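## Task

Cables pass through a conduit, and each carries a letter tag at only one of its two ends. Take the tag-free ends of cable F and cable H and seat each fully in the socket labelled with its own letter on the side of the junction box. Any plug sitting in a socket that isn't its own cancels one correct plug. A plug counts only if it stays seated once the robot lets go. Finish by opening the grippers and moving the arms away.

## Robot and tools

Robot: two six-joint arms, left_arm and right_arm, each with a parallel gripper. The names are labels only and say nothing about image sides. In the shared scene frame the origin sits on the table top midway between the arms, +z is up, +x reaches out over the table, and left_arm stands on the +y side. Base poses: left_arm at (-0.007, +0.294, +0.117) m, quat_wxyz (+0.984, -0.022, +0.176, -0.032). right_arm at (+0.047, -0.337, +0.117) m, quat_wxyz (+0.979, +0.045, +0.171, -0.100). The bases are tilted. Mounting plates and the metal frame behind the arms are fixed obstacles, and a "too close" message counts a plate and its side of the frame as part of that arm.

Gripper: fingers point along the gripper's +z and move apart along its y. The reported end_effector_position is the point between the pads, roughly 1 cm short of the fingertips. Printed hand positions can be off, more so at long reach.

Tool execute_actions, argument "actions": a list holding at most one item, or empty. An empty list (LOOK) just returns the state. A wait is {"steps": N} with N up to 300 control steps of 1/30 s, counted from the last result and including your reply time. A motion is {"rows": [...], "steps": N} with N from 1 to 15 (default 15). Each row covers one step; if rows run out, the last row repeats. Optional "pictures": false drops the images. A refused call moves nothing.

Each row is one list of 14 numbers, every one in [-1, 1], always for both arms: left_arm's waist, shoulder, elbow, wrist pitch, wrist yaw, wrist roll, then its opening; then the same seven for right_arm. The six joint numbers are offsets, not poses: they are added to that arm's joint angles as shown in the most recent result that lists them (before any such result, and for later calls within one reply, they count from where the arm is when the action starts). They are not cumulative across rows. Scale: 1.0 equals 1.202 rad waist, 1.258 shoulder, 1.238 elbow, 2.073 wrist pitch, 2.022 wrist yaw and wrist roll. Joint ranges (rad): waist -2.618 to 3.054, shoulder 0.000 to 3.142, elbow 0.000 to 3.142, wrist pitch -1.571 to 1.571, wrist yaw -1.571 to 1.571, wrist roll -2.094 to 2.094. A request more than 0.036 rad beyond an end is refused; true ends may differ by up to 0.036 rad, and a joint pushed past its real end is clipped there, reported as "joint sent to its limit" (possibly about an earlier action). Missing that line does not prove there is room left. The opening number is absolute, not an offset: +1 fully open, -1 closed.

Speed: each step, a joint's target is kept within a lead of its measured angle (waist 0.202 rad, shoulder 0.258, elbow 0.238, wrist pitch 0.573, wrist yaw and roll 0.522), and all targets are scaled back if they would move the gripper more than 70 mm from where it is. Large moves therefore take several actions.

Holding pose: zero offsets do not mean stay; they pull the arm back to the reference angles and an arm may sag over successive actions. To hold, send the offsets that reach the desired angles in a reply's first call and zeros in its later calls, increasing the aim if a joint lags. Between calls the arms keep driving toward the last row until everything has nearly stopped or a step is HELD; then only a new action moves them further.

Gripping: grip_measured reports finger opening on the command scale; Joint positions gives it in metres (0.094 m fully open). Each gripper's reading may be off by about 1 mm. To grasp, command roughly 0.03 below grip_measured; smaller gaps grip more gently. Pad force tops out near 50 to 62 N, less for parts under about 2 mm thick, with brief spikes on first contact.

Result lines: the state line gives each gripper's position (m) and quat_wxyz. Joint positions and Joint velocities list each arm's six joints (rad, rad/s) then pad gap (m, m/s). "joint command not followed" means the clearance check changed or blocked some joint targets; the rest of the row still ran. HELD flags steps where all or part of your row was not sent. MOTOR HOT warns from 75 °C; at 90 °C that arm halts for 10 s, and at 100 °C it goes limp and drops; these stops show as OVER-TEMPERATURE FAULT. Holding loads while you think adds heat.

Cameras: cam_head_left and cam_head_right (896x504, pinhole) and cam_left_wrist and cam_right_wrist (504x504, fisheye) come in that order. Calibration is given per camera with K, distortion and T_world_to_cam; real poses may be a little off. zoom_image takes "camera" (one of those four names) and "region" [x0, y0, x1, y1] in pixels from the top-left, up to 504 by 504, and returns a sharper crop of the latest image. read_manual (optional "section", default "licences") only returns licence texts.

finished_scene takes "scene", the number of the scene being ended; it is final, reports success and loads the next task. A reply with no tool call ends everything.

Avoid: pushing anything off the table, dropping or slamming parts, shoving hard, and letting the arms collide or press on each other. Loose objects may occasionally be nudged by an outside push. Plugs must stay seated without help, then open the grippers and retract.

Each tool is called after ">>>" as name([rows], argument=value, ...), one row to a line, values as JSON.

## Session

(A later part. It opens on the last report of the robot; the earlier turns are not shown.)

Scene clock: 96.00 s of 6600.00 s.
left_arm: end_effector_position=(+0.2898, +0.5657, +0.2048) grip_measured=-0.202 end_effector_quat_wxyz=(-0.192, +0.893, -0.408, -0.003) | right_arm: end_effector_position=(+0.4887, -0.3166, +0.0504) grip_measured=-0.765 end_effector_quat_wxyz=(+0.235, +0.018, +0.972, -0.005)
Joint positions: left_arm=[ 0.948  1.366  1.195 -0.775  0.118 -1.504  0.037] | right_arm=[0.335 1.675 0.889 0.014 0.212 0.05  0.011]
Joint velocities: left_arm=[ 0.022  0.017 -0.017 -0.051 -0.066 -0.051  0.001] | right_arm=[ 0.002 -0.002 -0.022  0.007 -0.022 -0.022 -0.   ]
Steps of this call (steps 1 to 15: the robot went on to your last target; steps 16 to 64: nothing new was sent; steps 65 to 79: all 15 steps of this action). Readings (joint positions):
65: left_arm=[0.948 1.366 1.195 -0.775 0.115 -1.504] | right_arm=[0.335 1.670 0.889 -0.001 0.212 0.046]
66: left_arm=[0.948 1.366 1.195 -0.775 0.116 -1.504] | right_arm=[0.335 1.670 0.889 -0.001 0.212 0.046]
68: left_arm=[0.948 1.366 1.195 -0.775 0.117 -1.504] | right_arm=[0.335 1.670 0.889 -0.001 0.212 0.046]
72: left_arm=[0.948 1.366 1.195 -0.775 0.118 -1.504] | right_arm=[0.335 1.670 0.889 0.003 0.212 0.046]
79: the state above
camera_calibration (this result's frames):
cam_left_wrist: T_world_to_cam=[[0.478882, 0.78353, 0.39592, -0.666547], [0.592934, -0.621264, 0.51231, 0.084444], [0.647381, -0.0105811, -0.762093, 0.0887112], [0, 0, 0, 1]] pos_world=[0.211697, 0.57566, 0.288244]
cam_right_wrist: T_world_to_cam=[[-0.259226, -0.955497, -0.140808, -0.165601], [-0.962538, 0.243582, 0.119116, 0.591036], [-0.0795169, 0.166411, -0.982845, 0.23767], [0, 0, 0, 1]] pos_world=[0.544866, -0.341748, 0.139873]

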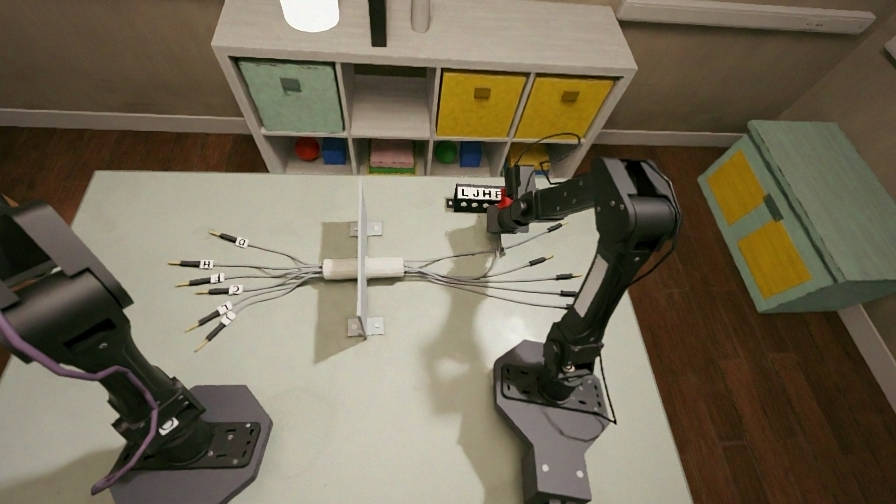

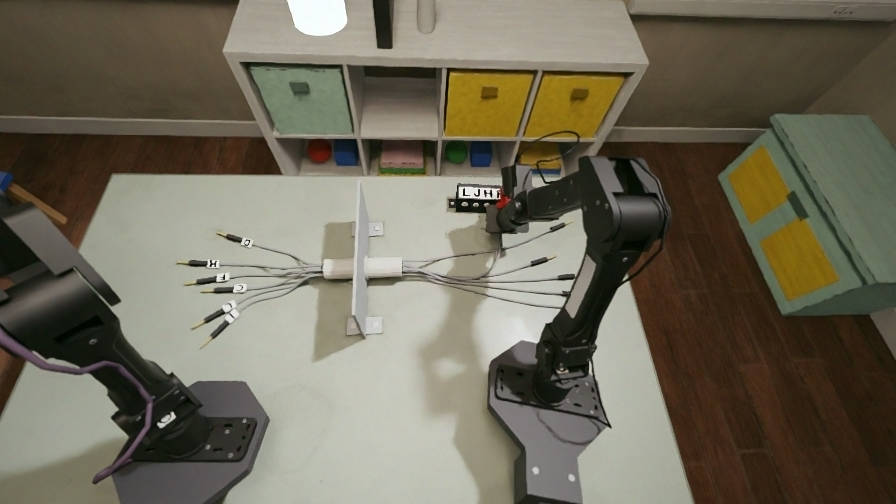

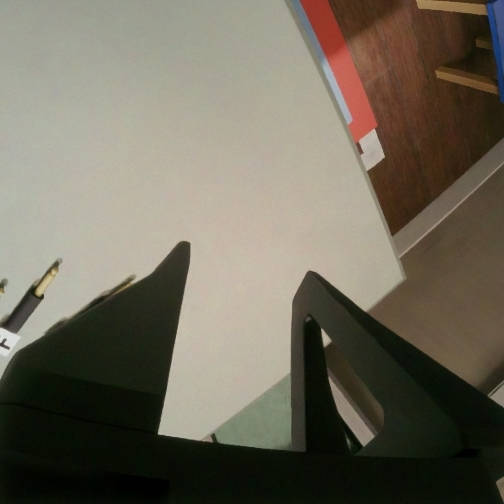

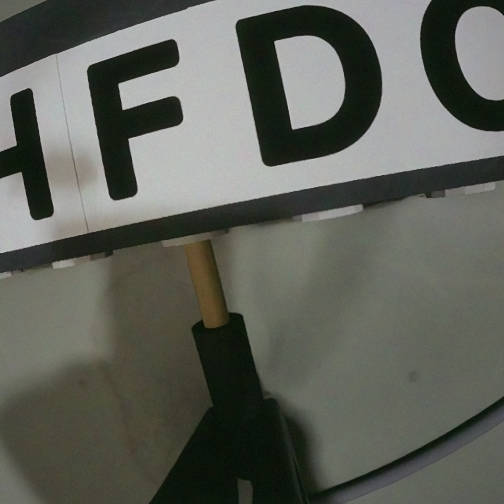

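>>> execute_actions([
  {"rows":[[0,0,0,0,0,0,-0.2,0,0.01,0.05,0.09,0,0,-0.84],[0,0,0,0,0,0,-0.2,0,0,0.055,0.08,0,0,-0.84],[0,0,0,0,0,0,-0.2,0,-0.01,0.06,0.08,0,0,-0.84],[0,0,0,0,0,0,-0.2,0,-0.02,0.07,0.08,0,0,-0.84],[0,0,0,0,0,0,-0.2,0,-0.028,0.08,0.08,0,0,-0.84],[0,0,0,0,0,0,-0.2,0,-0.028,0.09,0.08,0,0,-0.84],[0,0,0,0,0,0,-0.2,0,-0.028,0.1,0.08,0,0,-0.84]],"steps":15},
])

Scene clock: 98.57 s of 6600.00 s.
left_arm: end_effector_position=(+0.2903, +0.5653, +0.2047) grip_measured=-0.202 end_effector_quat_wxyz=(-0.191, +0.893, -0.408, -0.002) | right_arm: end_effector_position=(+0.4939, -0.3167, +0.0549) grip_measured=-0.765 end_effector_quat_wxyz=(+0.232, +0.018, +0.972, -0.004)
Joint positions: left_arm=[ 0.948  1.366  1.195 -0.775  0.122 -1.504  0.037] | right_arm=[ 0.335  1.677  0.923 -0.025  0.212  0.052  0.011]
Joint velocities: left_arm=[-0.007 -0.007 -0.012  0.007 -0.037 -0.022  0.001] | right_arm=[-0.017 -0.007 -0.007  0.007 -0.007 -0.037 -0.001]
Steps of this call (steps 1 to 15: the robot went on to your last target; steps 16 to 62: nothing new was sent; steps 63 to 77: all 15 steps of this action). Readings (joint positions):
63: left_arm=[0.948 1.366 1.195 -0.775 0.119 -1.504] | right_arm=[0.335 1.675 0.889 0.013 0.212 0.050]
64: left_arm=[0.948 1.366 1.195 -0.775 0.120 -1.504] | right_arm=[0.335 1.675 0.889 0.012 0.212 0.050]
66: left_arm=[0.948 1.366 1.195 -0.775 0.121 -1.504] | right_arm=[0.335 1.675 0.891 0.009 0.212 0.050]
70: left_arm=[0.948 1.366 1.195 -0.775 0.121 -1.504] | right_arm=[0.335 1.675 0.909 -0.020 0.212 0.051]
77: the state above
camera_calibration (this result's frames):
cam_left_wrist: T_world_to_cam=[[0.478952, 0.783882, 0.395139, -0.666453], [0.591056, -0.620771, 0.515069, 0.0836688], [0.649044, -0.0131443, -0.760637, 0.0890277], [0, 0, 0, 1]] pos_world=[0.211963, 0.57553, 0.287964]
cam_right_wrist: T_world_to_cam=[[-0.260885, -0.955168, -0.139976, -0.162869], [-0.961601, 0.24432, 0.125027, 0.595002], [-0.0852234, 0.167218, -0.98223, 0.245574], [0, 0, 0, 1]] pos_world=[0.550593, -0.342002, 0.144021]

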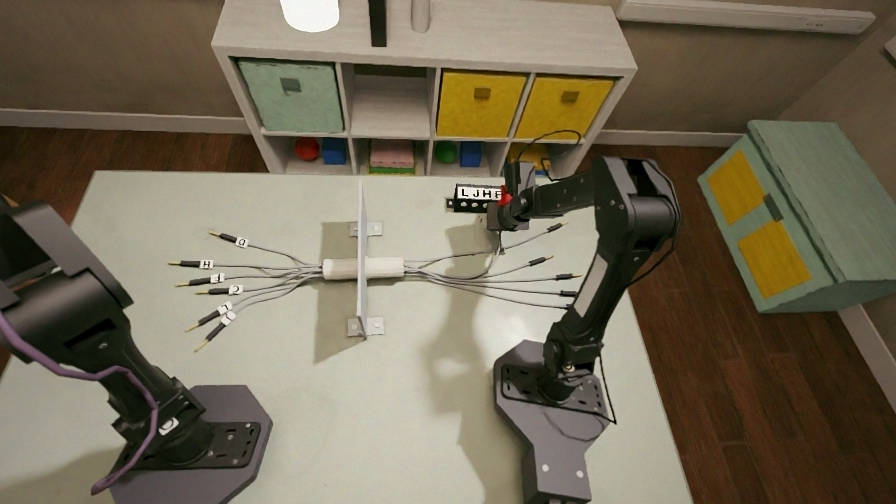

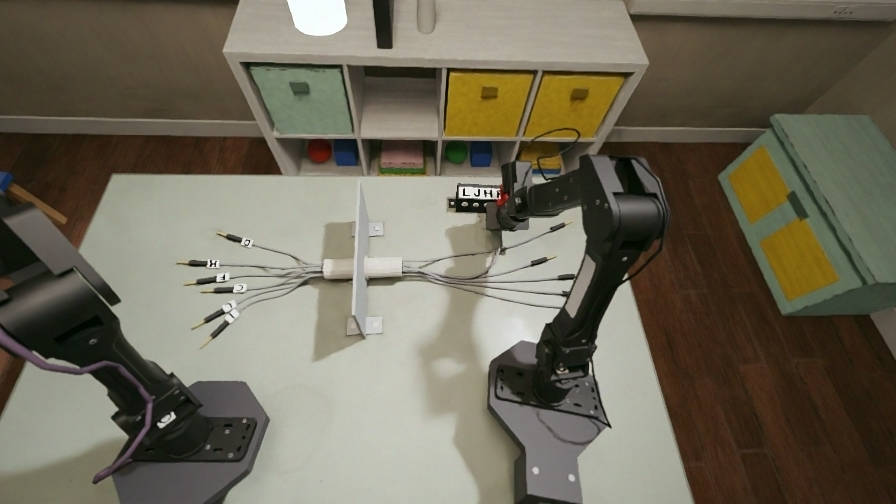

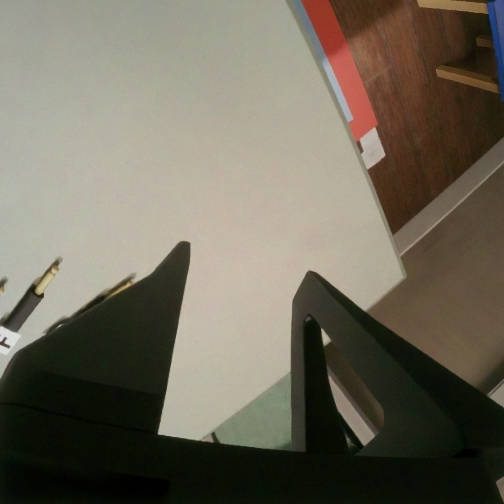

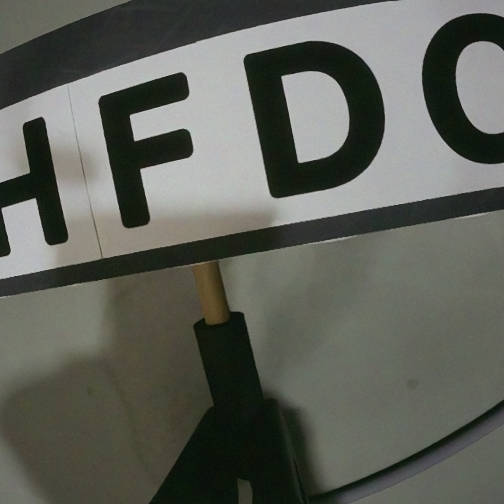

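>>> execute_actions([
  {"rows":[[0,0,0,0,0,0,-0.2,0,-0.02,0.07,0.11,0,0,-0.84],[0,0,0,0,0,0,-0.2,0,-0.015,0.08,0.12,0,0,-0.84],[0,0,0,0,0,0,-0.2,0,-0.01,0.09,0.13,0,0,-0.84],[0,0,0,0,0,0,-0.2,0,-0.005,0.1,0.14,0,0,-0.84],[0,0,0,0,0,0,-0.2,0,0,0.11,0.15,0,0,-0.84],[0,0,0,0,0,0,-0.2,0,0,0.12,0.15,0,0,-0.84]],"steps":15},
])

Scene clock: 99.87 s of 6600.00 s.
left_arm: end_effector_position=(+0.2908, +0.5648, +0.2046) grip_measured=-0.202 end_effector_quat_wxyz=(-0.191, +0.893, -0.408, -0.000) | right_arm: end_effector_position=(+0.5054, -0.3168, +0.0535) grip_measured=-0.765 end_effector_quat_wxyz=(+0.241, +0.023, +0.970, -0.008)
Joint positions: left_arm=[ 0.948  1.366  1.195 -0.775  0.126 -1.504  0.037] | right_arm=[ 0.335  1.709  0.956 -0.009  0.221  0.056  0.011]
Joint velocities: left_arm=[ 0.002 -0.012  0.027 -0.007 -0.022  0.037 -0.   ] | right_arm=[-0.012 -0.002  0.002  0.066 -0.037  0.037  0.001]
Steps of this call (steps 1 to 15: the robot went on to your last target; steps 16 to 24: nothing new was sent; steps 25 to 39: all 15 steps of this action). Readings (joint positions):
25: left_arm=[0.948 1.366 1.195 -0.775 0.123 -1.504] | right_arm=[0.335 1.677 0.923 -0.025 0.212 0.053]
26: left_arm=[0.948 1.366 1.195 -0.775 0.123 -1.504] | right_arm=[0.335 1.678 0.923 -0.025 0.212 0.053]
28: left_arm=[0.948 1.366 1.195 -0.775 0.124 -1.504] | right_arm=[0.335 1.684 0.927 -0.021 0.213 0.053]
32: left_arm=[0.948 1.366 1.195 -0.775 0.125 -1.504] | right_arm=[0.335 1.696 0.945 -0.016 0.216 0.056]
39: the state above
camera_calibration (this result's frames):
cam_left_wrist: T_world_to_cam=[[0.479033, 0.78427, 0.394269, -0.666349], [0.588963, -0.620213, 0.518129, 0.0828064], [0.650884, -0.0159906, -0.759009, 0.0893763], [0, 0, 0, 1]] pos_world=[0.212259, 0.575384, 0.287654]
cam_right_wrist: T_world_to_cam=[[-0.268581, -0.952942, -0.140588, -0.155542], [-0.960946, 0.254964, 0.107591, 0.610243], [-0.0666831, 0.163994, -0.984205, 0.234923], [0, 0, 0, 1]] pos_world=[0.560301, -0.342338, 0.143689]

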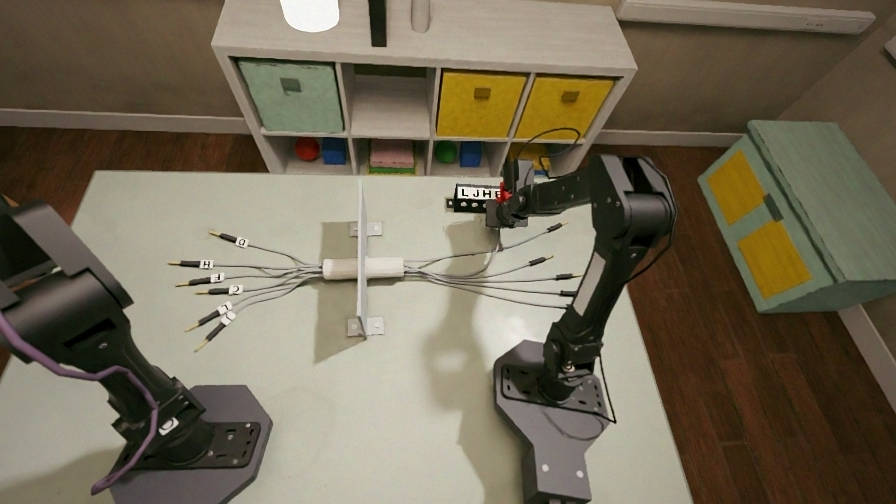

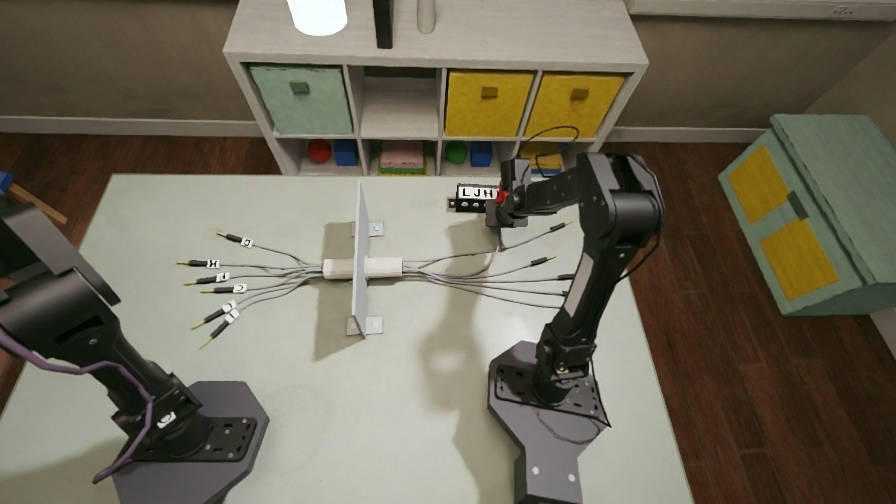

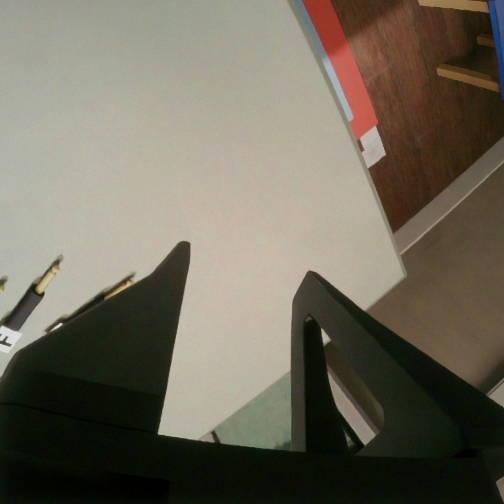

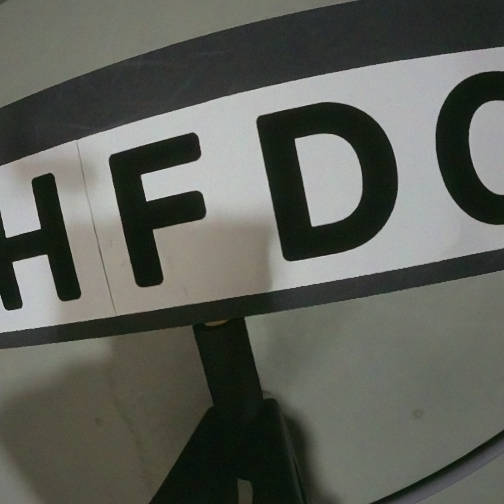

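>>> execute_actions(actions=[])

Scene clock: 103.30 s of 6600.00 s.
left_arm: end_effector_position=(+0.2908, +0.5648, +0.2046) grip_measured=-0.202 end_effector_quat_wxyz=(-0.191, +0.893, -0.408, -0.000) | right_arm: end_effector_position=(+0.5054, -0.3168, +0.0535) grip_measured=-0.765 end_effector_quat_wxyz=(+0.241, +0.023, +0.970, -0.008)
Joint positions: left_arm=[ 0.948  1.366  1.195 -0.775  0.126 -1.504  0.037] | right_arm=[ 0.335  1.709  0.956 -0.009  0.221  0.056  0.011]
Joint velocities: left_arm=[-0.002 -0.007 -0.002  0.051 -0.022 -0.022  0.001] | right_arm=[-0.012  0.007 -0.042 -0.051 -0.051  0.051  0.   ]
Steps of this call (steps 1 to 15: the robot went on to your last target; steps 16 to 90: nothing new was sent; then 0.43 s passed at rest). Readings (joint positions):
1: left_arm=[0.948 1.366 1.195 -0.775 0.126 -1.504] | right_arm=[0.335 1.709 0.956 -0.009 0.221 0.056]
2: left_arm=[0.948 1.366 1.195 -0.775 0.126 -1.504] | right_arm=[0.335 1.709 0.956 -0.009 0.221 0.056]
4: left_arm=[0.948 1.366 1.195 -0.775 0.126 -1.504] | right_arm=[0.335 1.709 0.956 -0.009 0.221 0.056]
8: left_arm=[0.948 1.366 1.195 -0.775 0.126 -1.504] | right_arm=[0.335 1.709 0.956 -0.009 0.221 0.056]
90: the state above
All arms were judged still, so your last target was given up. Only a new action makes them travel on or press farther. Fingers that are still opening or closing keep moving.
camera_calibration (this result's frames):
cam_left_wrist: T_world_to_cam=[[0.479033, 0.78427, 0.394269, -0.666349], [0.588963, -0.620213, 0.518129, 0.0828064], [0.650884, -0.0159906, -0.759009, 0.0893763], [0, 0, 0, 1]] pos_world=[0.212259, 0.575384, 0.287654]
cam_right_wrist: T_world_to_cam=[[-0.268581, -0.952942, -0.140588, -0.155542], [-0.960946, 0.254964, 0.107591, 0.610243], [-0.0666831, 0.163994, -0.984205, 0.234923], [0, 0, 0, 1]] pos_world=[0.560301, -0.342338, 0.143689]

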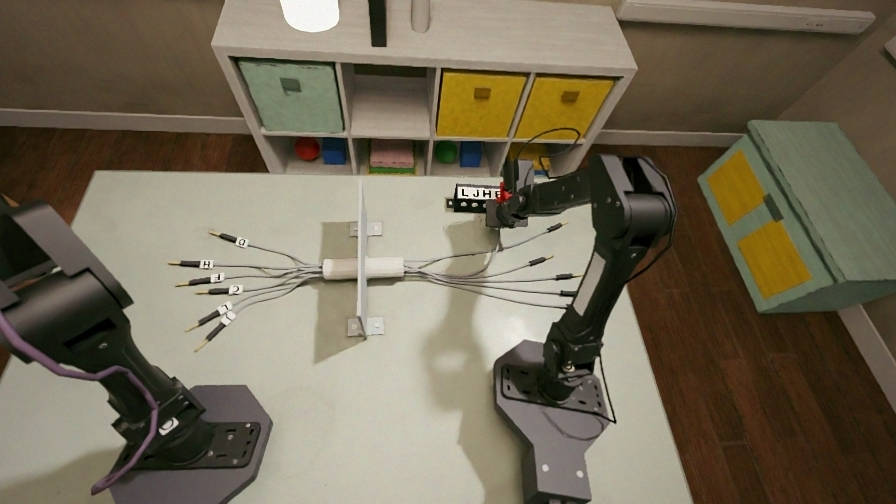

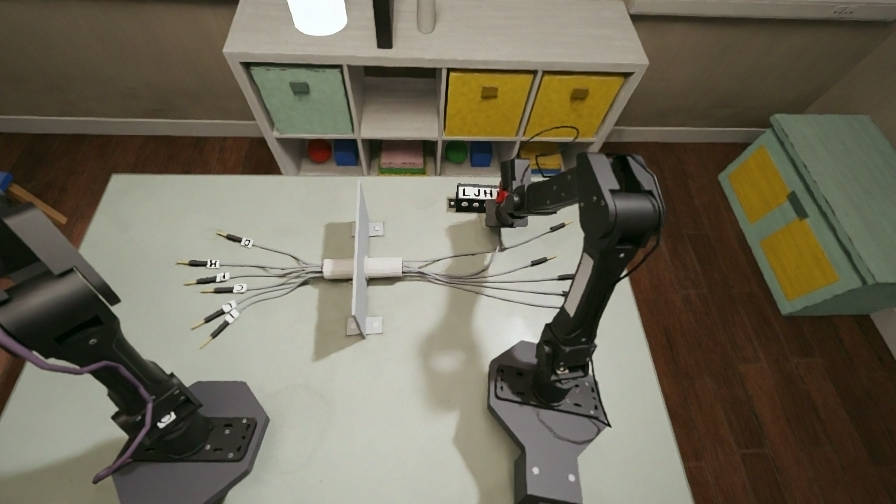

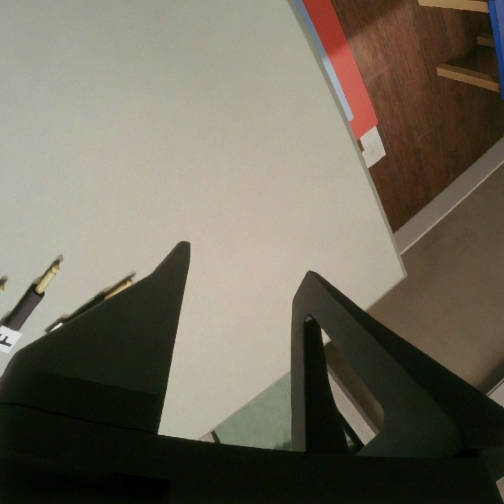

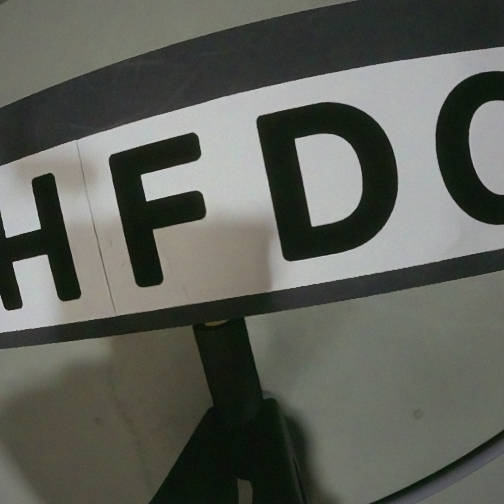

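>>> execute_actions([
  {"rows":[[0,0,0,0,0,0,-0.2,0,0.005,0.12,0.15,0,0,-0.84]],"steps":15},
])

>>> execute_actions([
  {"rows":[[0,0,0,0,0,0,-0.2,0,0.005,0.12,0.15,0,0,-0.84]],"steps":15},
])

Scene clock: 104.67 s of 6600.00 s.
left_arm: end_effector_position=(+0.2912, +0.5644, +0.2045) grip_measured=-0.202 end_effector_quat_wxyz=(-0.190, +0.893, -0.409, +0.001) | right_arm: end_effector_position=(+0.5094, -0.3172, +0.0534) grip_measured=-0.765 end_effector_quat_wxyz=(+0.238, +0.025, +0.971, -0.009)
Joint positions: left_arm=[ 0.948  1.366  1.195 -0.775  0.129 -1.504  0.037] | right_arm=[ 0.335  1.722  0.982 -0.028  0.225  0.059  0.011]
Joint velocities: left_arm=[ 0.002 -0.002  0.007 -0.022  0.022 -0.022 -0.   ] | right_arm=[-0.007 -0.002 -0.017 -0.081 -0.022 -0.066 -0.002]
Steps of this call (steps 1 to 26: nothing new was sent; steps 27 to 41: all 15 steps of this action). Readings (joint positions):
27: left_arm=[0.948 1.366 1.195 -0.775 0.126 -1.504] | right_arm=[0.335 1.711 0.958 -0.010 0.221 0.056]
28: left_arm=[0.948 1.366 1.195 -0.775 0.127 -1.504] | right_arm=[0.335 1.713 0.963 -0.017 0.222 0.058]
30: left_arm=[0.948 1.366 1.195 -0.775 0.128 -1.504] | right_arm=[0.335 1.713 0.968 -0.026 0.222 0.058]
34: left_arm=[0.948 1.366 1.195 -0.775 0.129 -1.504] | right_arm=[0.335 1.722 0.980 -0.025 0.225 0.059]
41: the state above
camera_calibration (this result's frames):
cam_left_wrist: T_world_to_cam=[[0.479107, 0.784618, 0.393486, -0.666254], [0.587074, -0.619702, 0.520877, 0.0820291], [0.652533, -0.0185507, -0.757533, 0.0896872], [0, 0, 0, 1]] pos_world=[0.212526, 0.575252, 0.287375]
cam_right_wrist: T_world_to_cam=[[-0.273172, -0.952268, -0.136246, -0.152463], [-0.959256, 0.259034, 0.112826, 0.614299], [-0.0721483, 0.161515, -0.984229, 0.237157], [0, 0, 0, 1]] pos_world=[0.564732, -0.342614, 0.143335]

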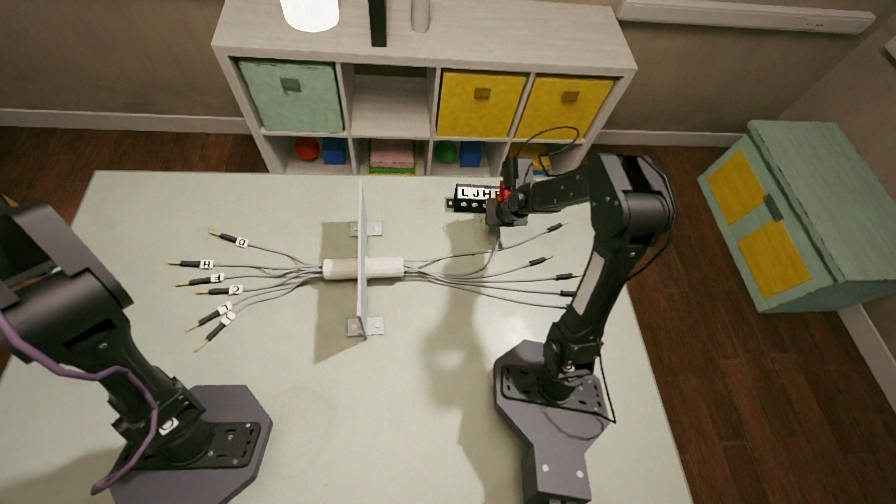

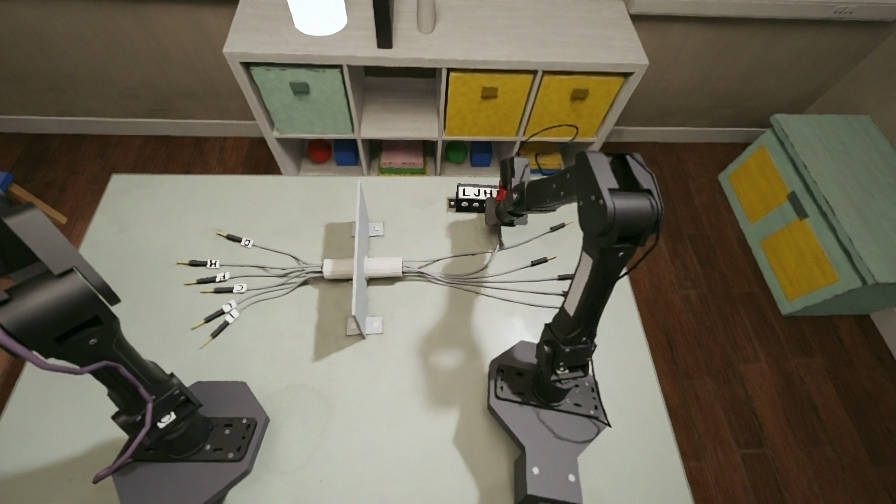

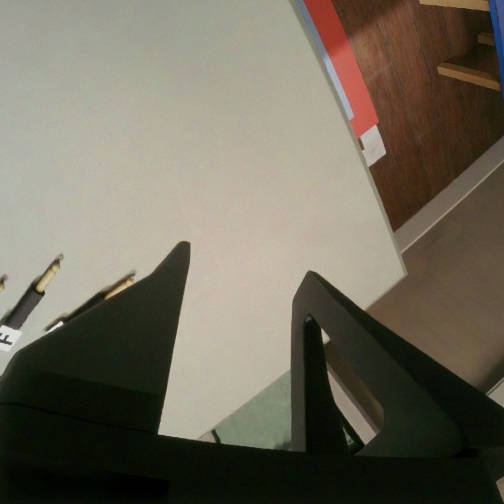

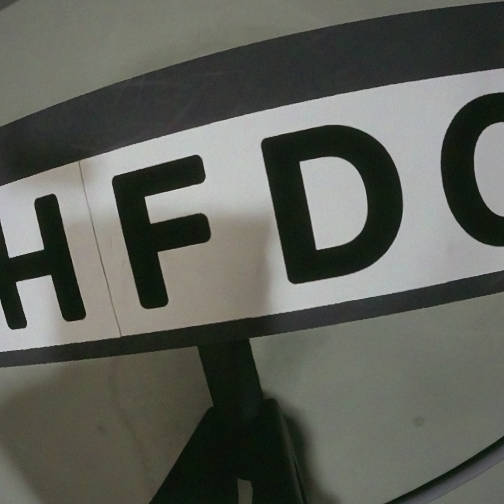

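Scene clock: 105.17 s of 6600.00 s.
left_arm: end_effector_position=(+0.2916, +0.5640, +0.2044) grip_measured=-0.202 end_effector_quat_wxyz=(-0.189, +0.893, -0.409, +0.003) | right_arm: end_effector_position=(+0.5096, -0.3172, +0.0536) grip_measured=-0.765 end_effector_quat_wxyz=(+0.229, +0.024, +0.973, -0.010)
Joint positions: left_arm=[ 0.948  1.366  1.195 -0.775  0.132 -1.504  0.037] | right_arm=[ 0.335  1.727  1.003 -0.063  0.225  0.062  0.011]
Joint velocities: left_arm=[-0.027  0.007  0.002 -0.022  0.007 -0.007 -0.   ] | right_arm=[ 0.002  0.007 -0.017 -0.007 -0.081 -0.007 -0.   ]
Steps of this call (steps 1 to 15: all 15 steps of this action). Readings (joint positions):
1: left_arm=[0.948 1.366 1.195 -0.775 0.129 -1.504] | right_arm=[0.335 1.722 0.984 -0.031 0.225 0.060]
2: left_arm=[0.948 1.366 1.195 -0.775 0.130 -1.504] | right_arm=[0.335 1.724 0.988 -0.037 0.225 0.060]
4: left_arm=[0.948 1.366 1.195 -0.775 0.131 -1.504] | right_arm=[0.335 1.725 0.994 -0.047 0.225 0.061]
8: left_arm=[0.948 1.366 1.195 -0.775 0.132 -1.504] | right_arm=[0.335 1.726 1.000 -0.058 0.225 0.062]
15: the state above
camera_calibration (this result's frames):
cam_left_wrist: T_world_to_cam=[[0.479184, 0.784963, 0.392702, -0.666158], [0.58518, -0.619182, 0.52362, 0.0812509], [0.654176, -0.0211093, -0.756047, 0.0899954], [0, 0, 0, 1]] pos_world=[0.212793, 0.575119, 0.287098]
cam_right_wrist: T_world_to_cam=[[-0.274955, -0.952532, -0.130697, -0.15187], [-0.957251, 0.258509, 0.129785, 0.612362], [-0.0898383, 0.160795, -0.982891, 0.246096], [0, 0, 0, 1]] pos_world=[0.566536, -0.342533, 0.142561]

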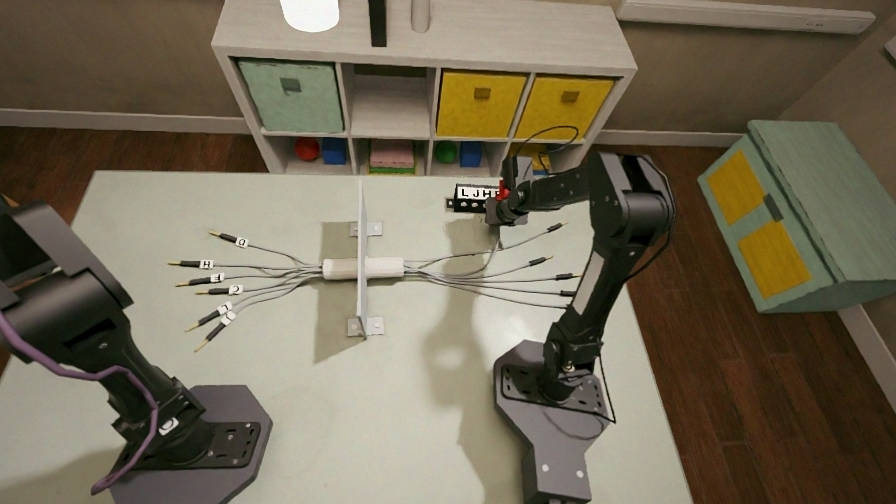

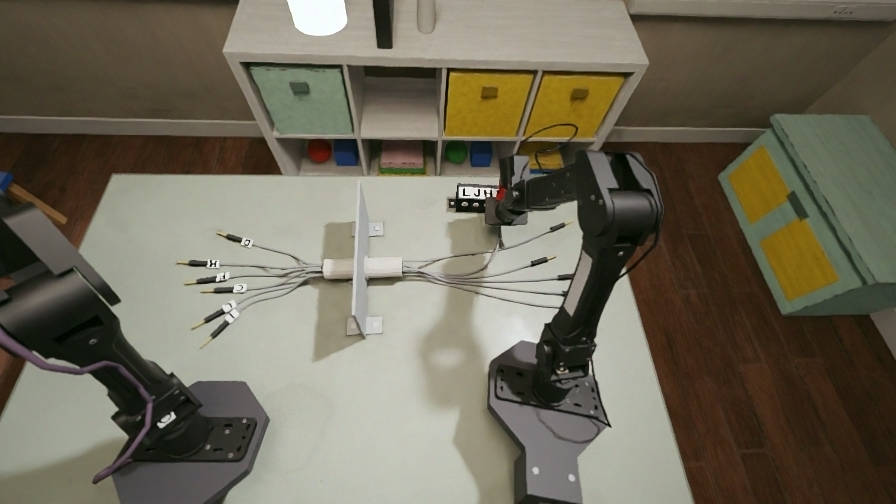

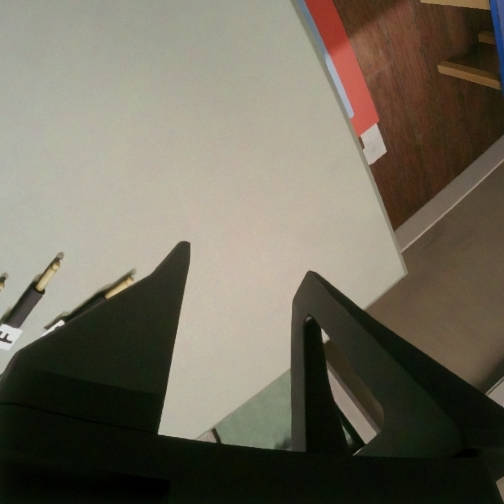

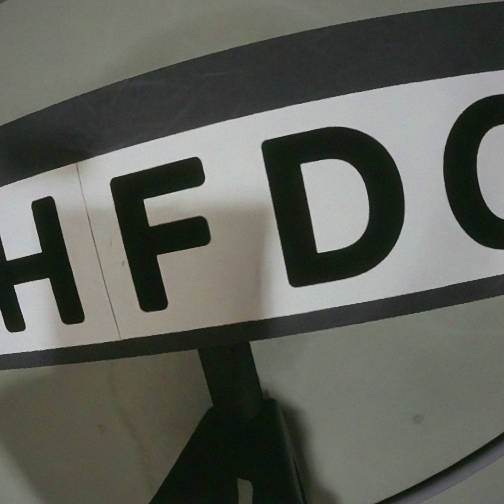

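>>> execute_actions([
  {"rows":[[0,0,0,0,0,0,-0.2,0,0,0,0,0,0,-0.45],[0,0,0,0,0,0,-0.2,0,0,0,0,0,0,-0.45],[0,0,0,0,0,0,-0.2,0,0,0,0,0,0,-0.45],[0,0,0,0,0,0,-0.2,0,0,0,0,0,0,-0.45],[0,0,0,0,0,0,-0.2,0,0,0,0,0,0,-0.45],[0,0,0,0,0,0,-0.2,0.005,-0.04,-0.045,0,0,0,-0.45],[0,0,0,0,0,0,-0.2,0.01,-0.08,-0.09,0,0,0,-0.45],[0,0,0,0,0,0,-0.2,0.013,-0.116,-0.13,0.01,0,0,-0.45]],"steps":15},
])

Scene clock: 106.47 s of 6600.00 s.
left_arm: end_effector_position=(+0.2920, +0.5636, +0.2044) grip_measured=-0.202 end_effector_quat_wxyz=(-0.189, +0.893, -0.409, +0.004) | right_arm: end_effector_position=(+0.4687, -0.3219, +0.0568) grip_measured=-0.453 end_effector_quat_wxyz=(+0.215, +0.021, +0.976, -0.011)
Joint positions: left_arm=[ 0.948  1.366  1.195 -0.775  0.136 -1.504  0.037] | right_arm=[ 0.335  1.61   0.852 -0.058  0.225  0.063  0.026]
Joint velocities: left_arm=[ 0.002 -0.002 -0.007 -0.081  0.051 -0.037 -0.001] | right_arm=[-0.007  0.007 -0.017 -0.022  0.022 -0.037  0.001]
Steps of this call (steps 1 to 15: the robot went on to your last target; steps 16 to 24: nothing new was sent; steps 25 to 39: all 15 steps of this action). Readings (joint positions):
25: left_arm=[0.948 1.366 1.195 -0.775 0.133 -1.504] | right_arm=[0.335 1.727 1.002 -0.071 0.225 0.063]
26: left_arm=[0.948 1.366 1.195 -0.775 0.134 -1.504] | right_arm=[0.335 1.727 1.002 -0.070 0.225 0.063]
28: left_arm=[0.948 1.366 1.195 -0.775 0.134 -1.504] | right_arm=[0.335 1.727 1.002 -0.069 0.225 0.063]
32: left_arm=[0.948 1.366 1.195 -0.775 0.135 -1.504] | right_arm=[0.335 1.689 0.946 -0.048 0.225 0.063]
39: the state above
camera_calibration (this result's frames):
cam_left_wrist: T_world_to_cam=[[0.479255, 0.785269, 0.392004, -0.666073], [0.583492, -0.618713, 0.526053, 0.0805584], [0.655631, -0.0233824, -0.754719, 0.0902672], [0, 0, 0, 1]] pos_world=[0.213032, 0.575, 0.286852]
cam_right_wrist: T_world_to_cam=[[-0.27412, -0.954149, -0.120241, -0.168726], [-0.954275, 0.254368, 0.157024, 0.569814], [-0.119239, 0.157786, -0.980248, 0.258996], [0, 0, 0, 1]] pos_world=[0.528391, -0.346798, 0.144118]

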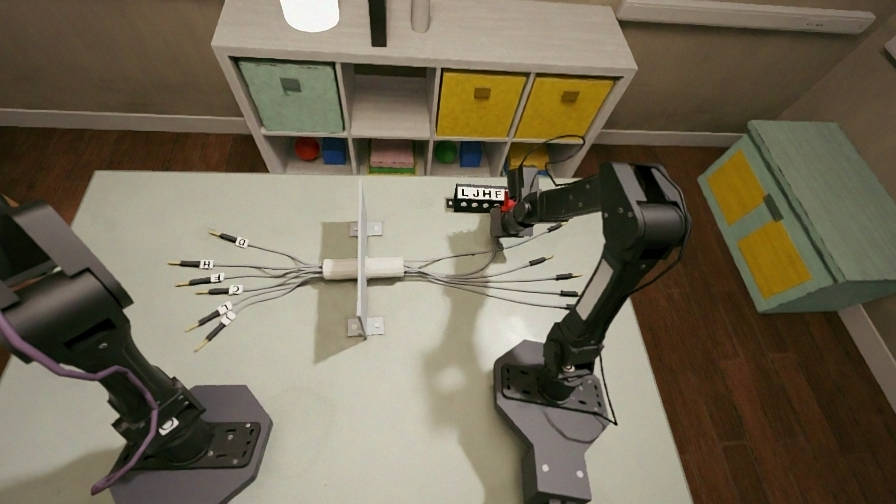

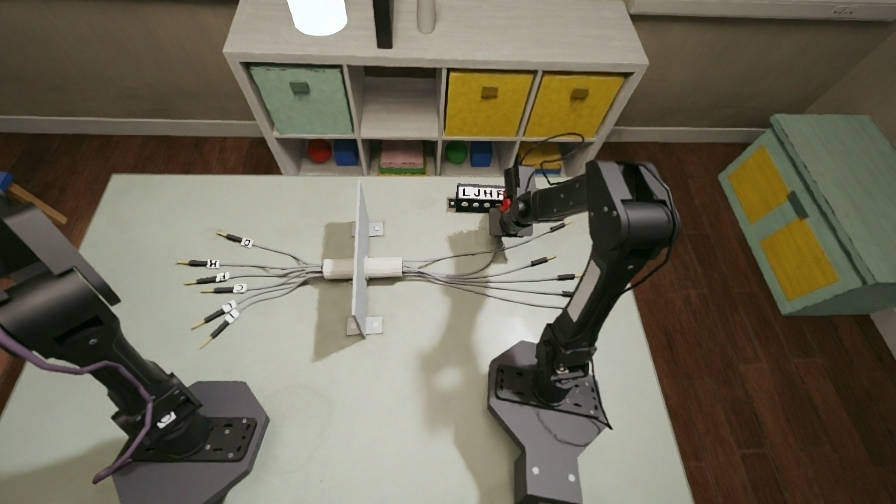

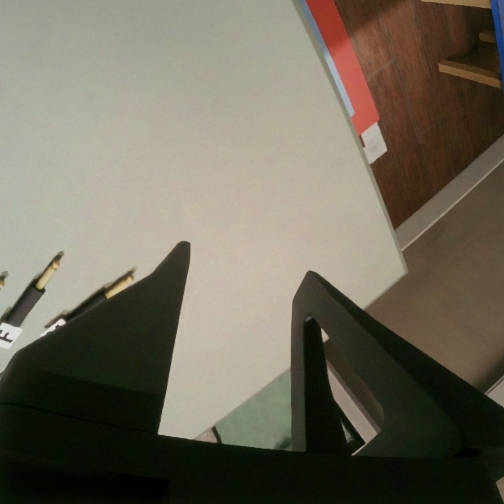

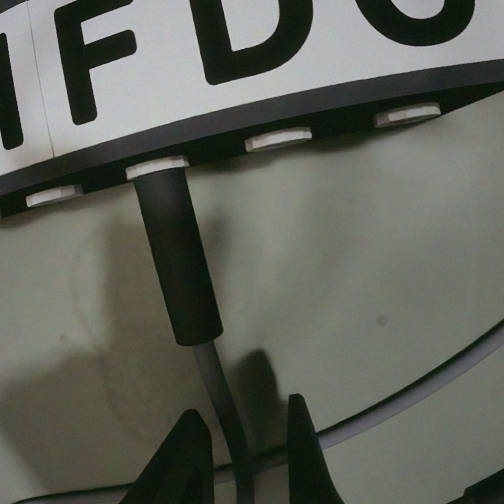

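>>> execute_actions([
  {"rows":[[0,0,0,0,0,0,-0.2,0,-0.06,0,-0.03,0,0,-0.45],[0,0,0,0,0,0,-0.2,0,-0.12,0,-0.06,0,0,-0.45],[0,0,0,0,0,0,-0.2,0,-0.15,0.02,-0.09,0,0,-0.45],[0,0,0,0,0,0,-0.2,-0.03,-0.16,0.05,-0.12,-0.02,0.05,-0.45],[0,0,0,0,0,0,-0.2,-0.08,-0.15,0.08,-0.16,-0.04,0.15,-0.45],[0,0,0,0,0,0,-0.2,-0.14,-0.13,0.11,-0.2,-0.06,0.25,-0.45],[0,0,0,0,0,0,-0.2,-0.2,-0.09,0.14,-0.24,-0.08,0.35,-0.45],[0,0,0,0,0,0,-0.2,-0.26,-0.05,0.165,-0.28,-0.1,0.45,-0.45],[0,0,0,0,0,0,-0.2,-0.308,-0.03,0.175,-0.31,-0.115,0.532,-0.45]],"steps":15},
])

>>> execute_actions([
  {"rows":[[0,0,0,0,0,0,-0.2,0,0,0.01,0,0,0,-0.45]],"steps":6},
])

Scene clock: 109.80 s of 6600.00 s.
left_arm: end_effector_position=(+0.2925, +0.5632, +0.2043) grip_measured=-0.202 end_effector_quat_wxyz=(-0.188, +0.893, -0.410, +0.006) | right_arm: end_effector_position=(+0.4136, -0.4418, +0.0731) grip_measured=-0.453 end_effector_quat_wxyz=(+0.048, +0.570, +0.820, +0.014)
Joint positions: left_arm=[ 0.948  1.366  1.195 -0.775  0.139 -1.504  0.037] | right_arm=[-0.057  1.573  1.06  -0.604  0.041  0.946  0.026]
Joint velocities: left_arm=[ 0.002 -0.012 -0.012 -0.007  0.007 -0.051 -0.001] | right_arm=[ 0.12   0.139 -0.012 -0.755 -0.242  1.267 -0.   ]
Steps of this call (steps 1 to 15: the robot went on to your last target; steps 16 to 85: nothing new was sent; steps 86 to 100: all 15 steps of this action). Readings (joint positions):
86: left_arm=[0.948 1.366 1.195 -0.775 0.136 -1.504] | right_arm=[0.335 1.606 0.852 -0.063 0.225 0.063]
87: left_arm=[0.948 1.366 1.195 -0.775 0.137 -1.504] | right_arm=[0.335 1.591 0.852 -0.083 0.224 0.063]
89: left_arm=[0.948 1.366 1.195 -0.775 0.138 -1.504] | right_arm=[0.332 1.525 0.854 -0.158 0.218 0.075]
93: left_arm=[0.948 1.366 1.195 -0.775 0.139 -1.504] | right_arm=[0.187 1.472 0.977 -0.357 0.122 0.384]
100: the state above
camera_calibration (this result's frames):
cam_left_wrist: T_world_to_cam=[[0.479336, 0.785611, 0.391219, -0.665976], [0.581587, -0.618177, 0.528786, 0.0797783], [0.657262, -0.0259381, -0.753215, 0.0905704], [0, 0, 0, 1]] pos_world=[0.2133, 0.574865, 0.286576]
cam_right_wrist: T_world_to_cam=[[-0.989283, -0.0902153, -0.114804, 0.380864], [-0.136763, 0.8479, 0.512212, 0.443242], [0.0511332, 0.522424, -0.851151, 0.368452], [0, 0, 0, 1]] pos_world=[0.418562, -0.533953, 0.130299]

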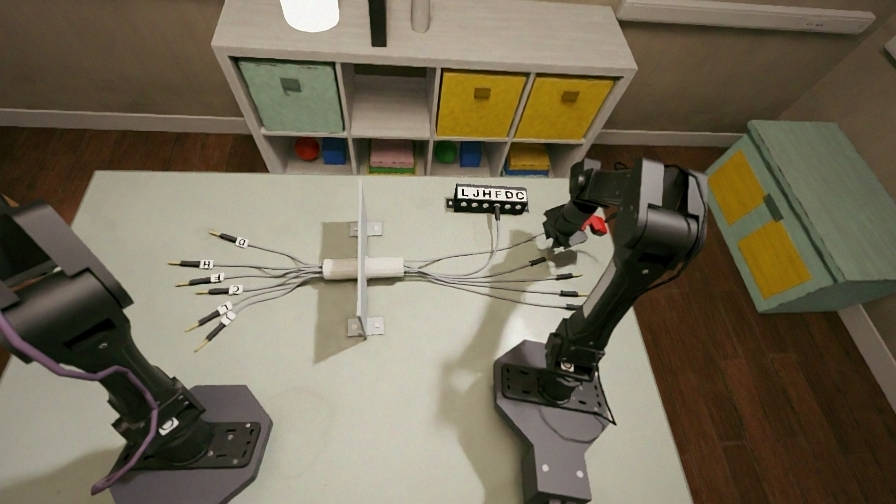

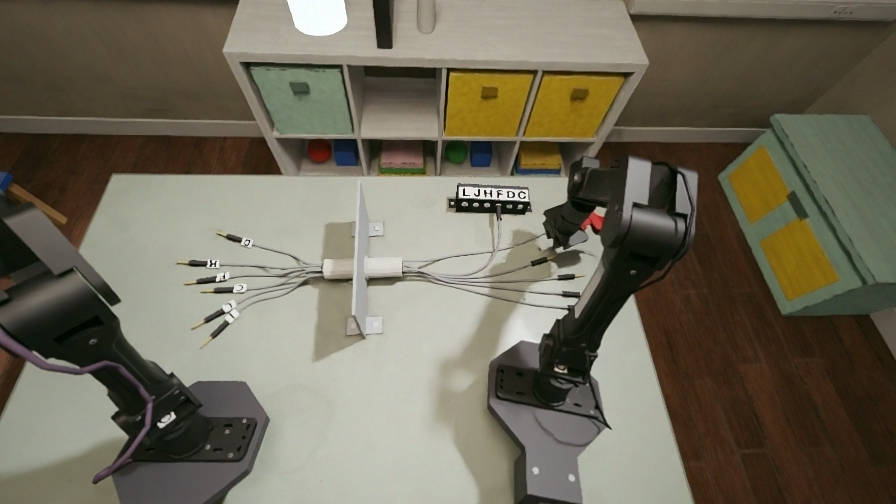

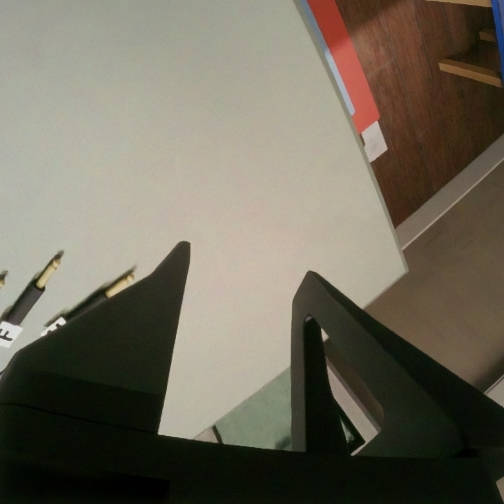

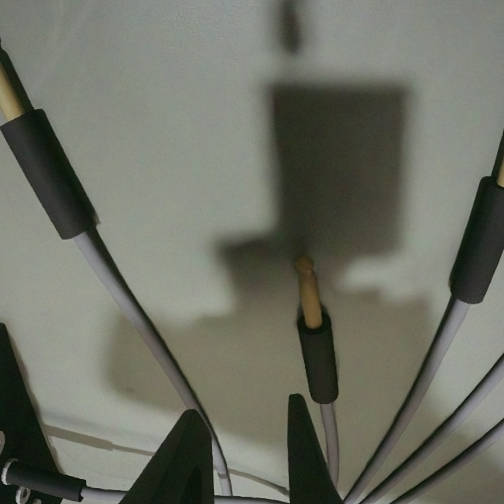

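Scene clock: 110.00 s of 6600.00 s.
left_arm: end_effector_position=(+0.2927, +0.5629, +0.2042) grip_measured=-0.202 end_effector_quat_wxyz=(-0.188, +0.893, -0.410, +0.007) | right_arm: end_effector_position=(+0.4107, -0.4391, +0.0714) grip_measured=-0.453 end_effector_quat_wxyz=(+0.039, +0.574, +0.818, +0.014)
Joint positions: left_arm=[ 0.948  1.366  1.195 -0.775  0.141 -1.504  0.037] | right_arm=[-0.055  1.577  1.06  -0.615  0.035  0.956  0.026]
Joint velocities: left_arm=[-0.012  0.017 -0.027 -0.037  0.007  0.051 -0.001] | right_arm=[-0.002  0.007 -0.007  0.007  0.066  0.022 -0.   ]
Steps of this call (steps 1 to 6: all 6 steps of this action). Readings (joint positions):
1: left_arm=[0.948 1.366 1.195 -0.775 0.139 -1.504] | right_arm=[-0.055 1.576 1.060 -0.618 0.036 0.958]
2: left_arm=[0.948 1.366 1.195 -0.775 0.140 -1.504] | right_arm=[-0.055 1.577 1.060 -0.620 0.035 0.958]
4: left_arm=[0.948 1.366 1.195 -0.775 0.141 -1.504] | right_arm=[-0.055 1.577 1.060 -0.616 0.035 0.957]
6: the state above
camera_calibration (this result's frames):
cam_left_wrist: T_world_to_cam=[[0.479391, 0.785838, 0.390695, -0.665912], [0.580314, -0.617814, 0.530604, 0.0792578], [0.658346, -0.027641, -0.752208, 0.0907711], [0, 0, 0, 1]] pos_world=[0.213479, 0.574774, 0.286393]
cam_right_wrist: T_world_to_cam=[[-0.991406, -0.0813087, -0.102484, 0.381935], [-0.123257, 0.843081, 0.523472, 0.433007], [0.0438394, 0.531605, -0.845857, 0.372421], [0, 0, 0, 1]] pos_world=[0.415697, -0.531986, 0.12749]

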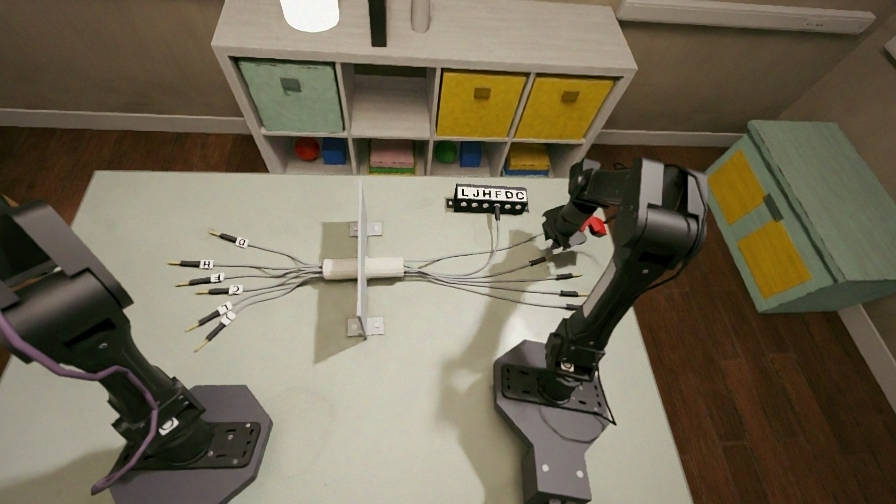

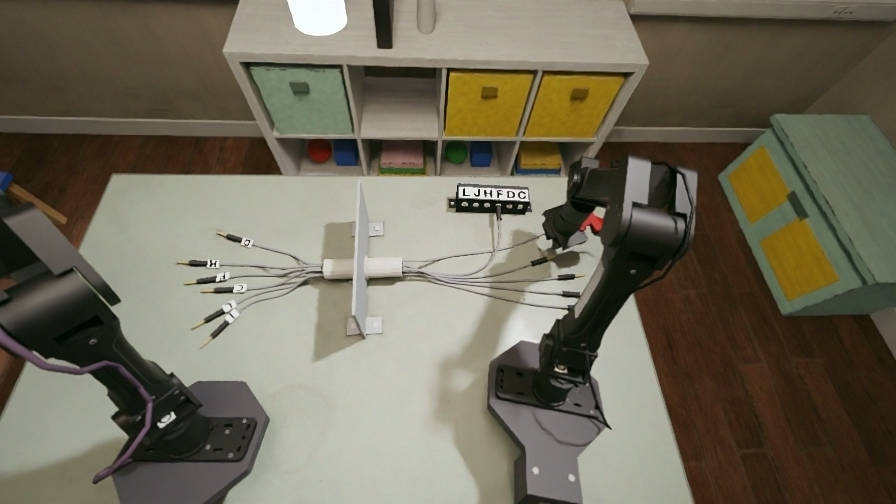

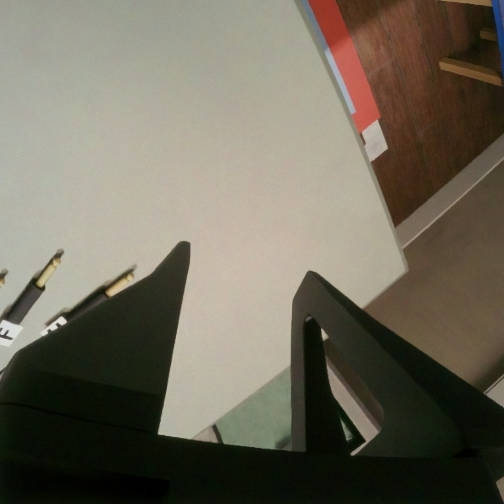

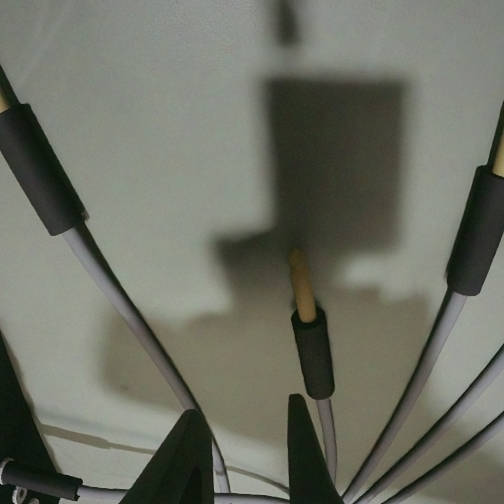

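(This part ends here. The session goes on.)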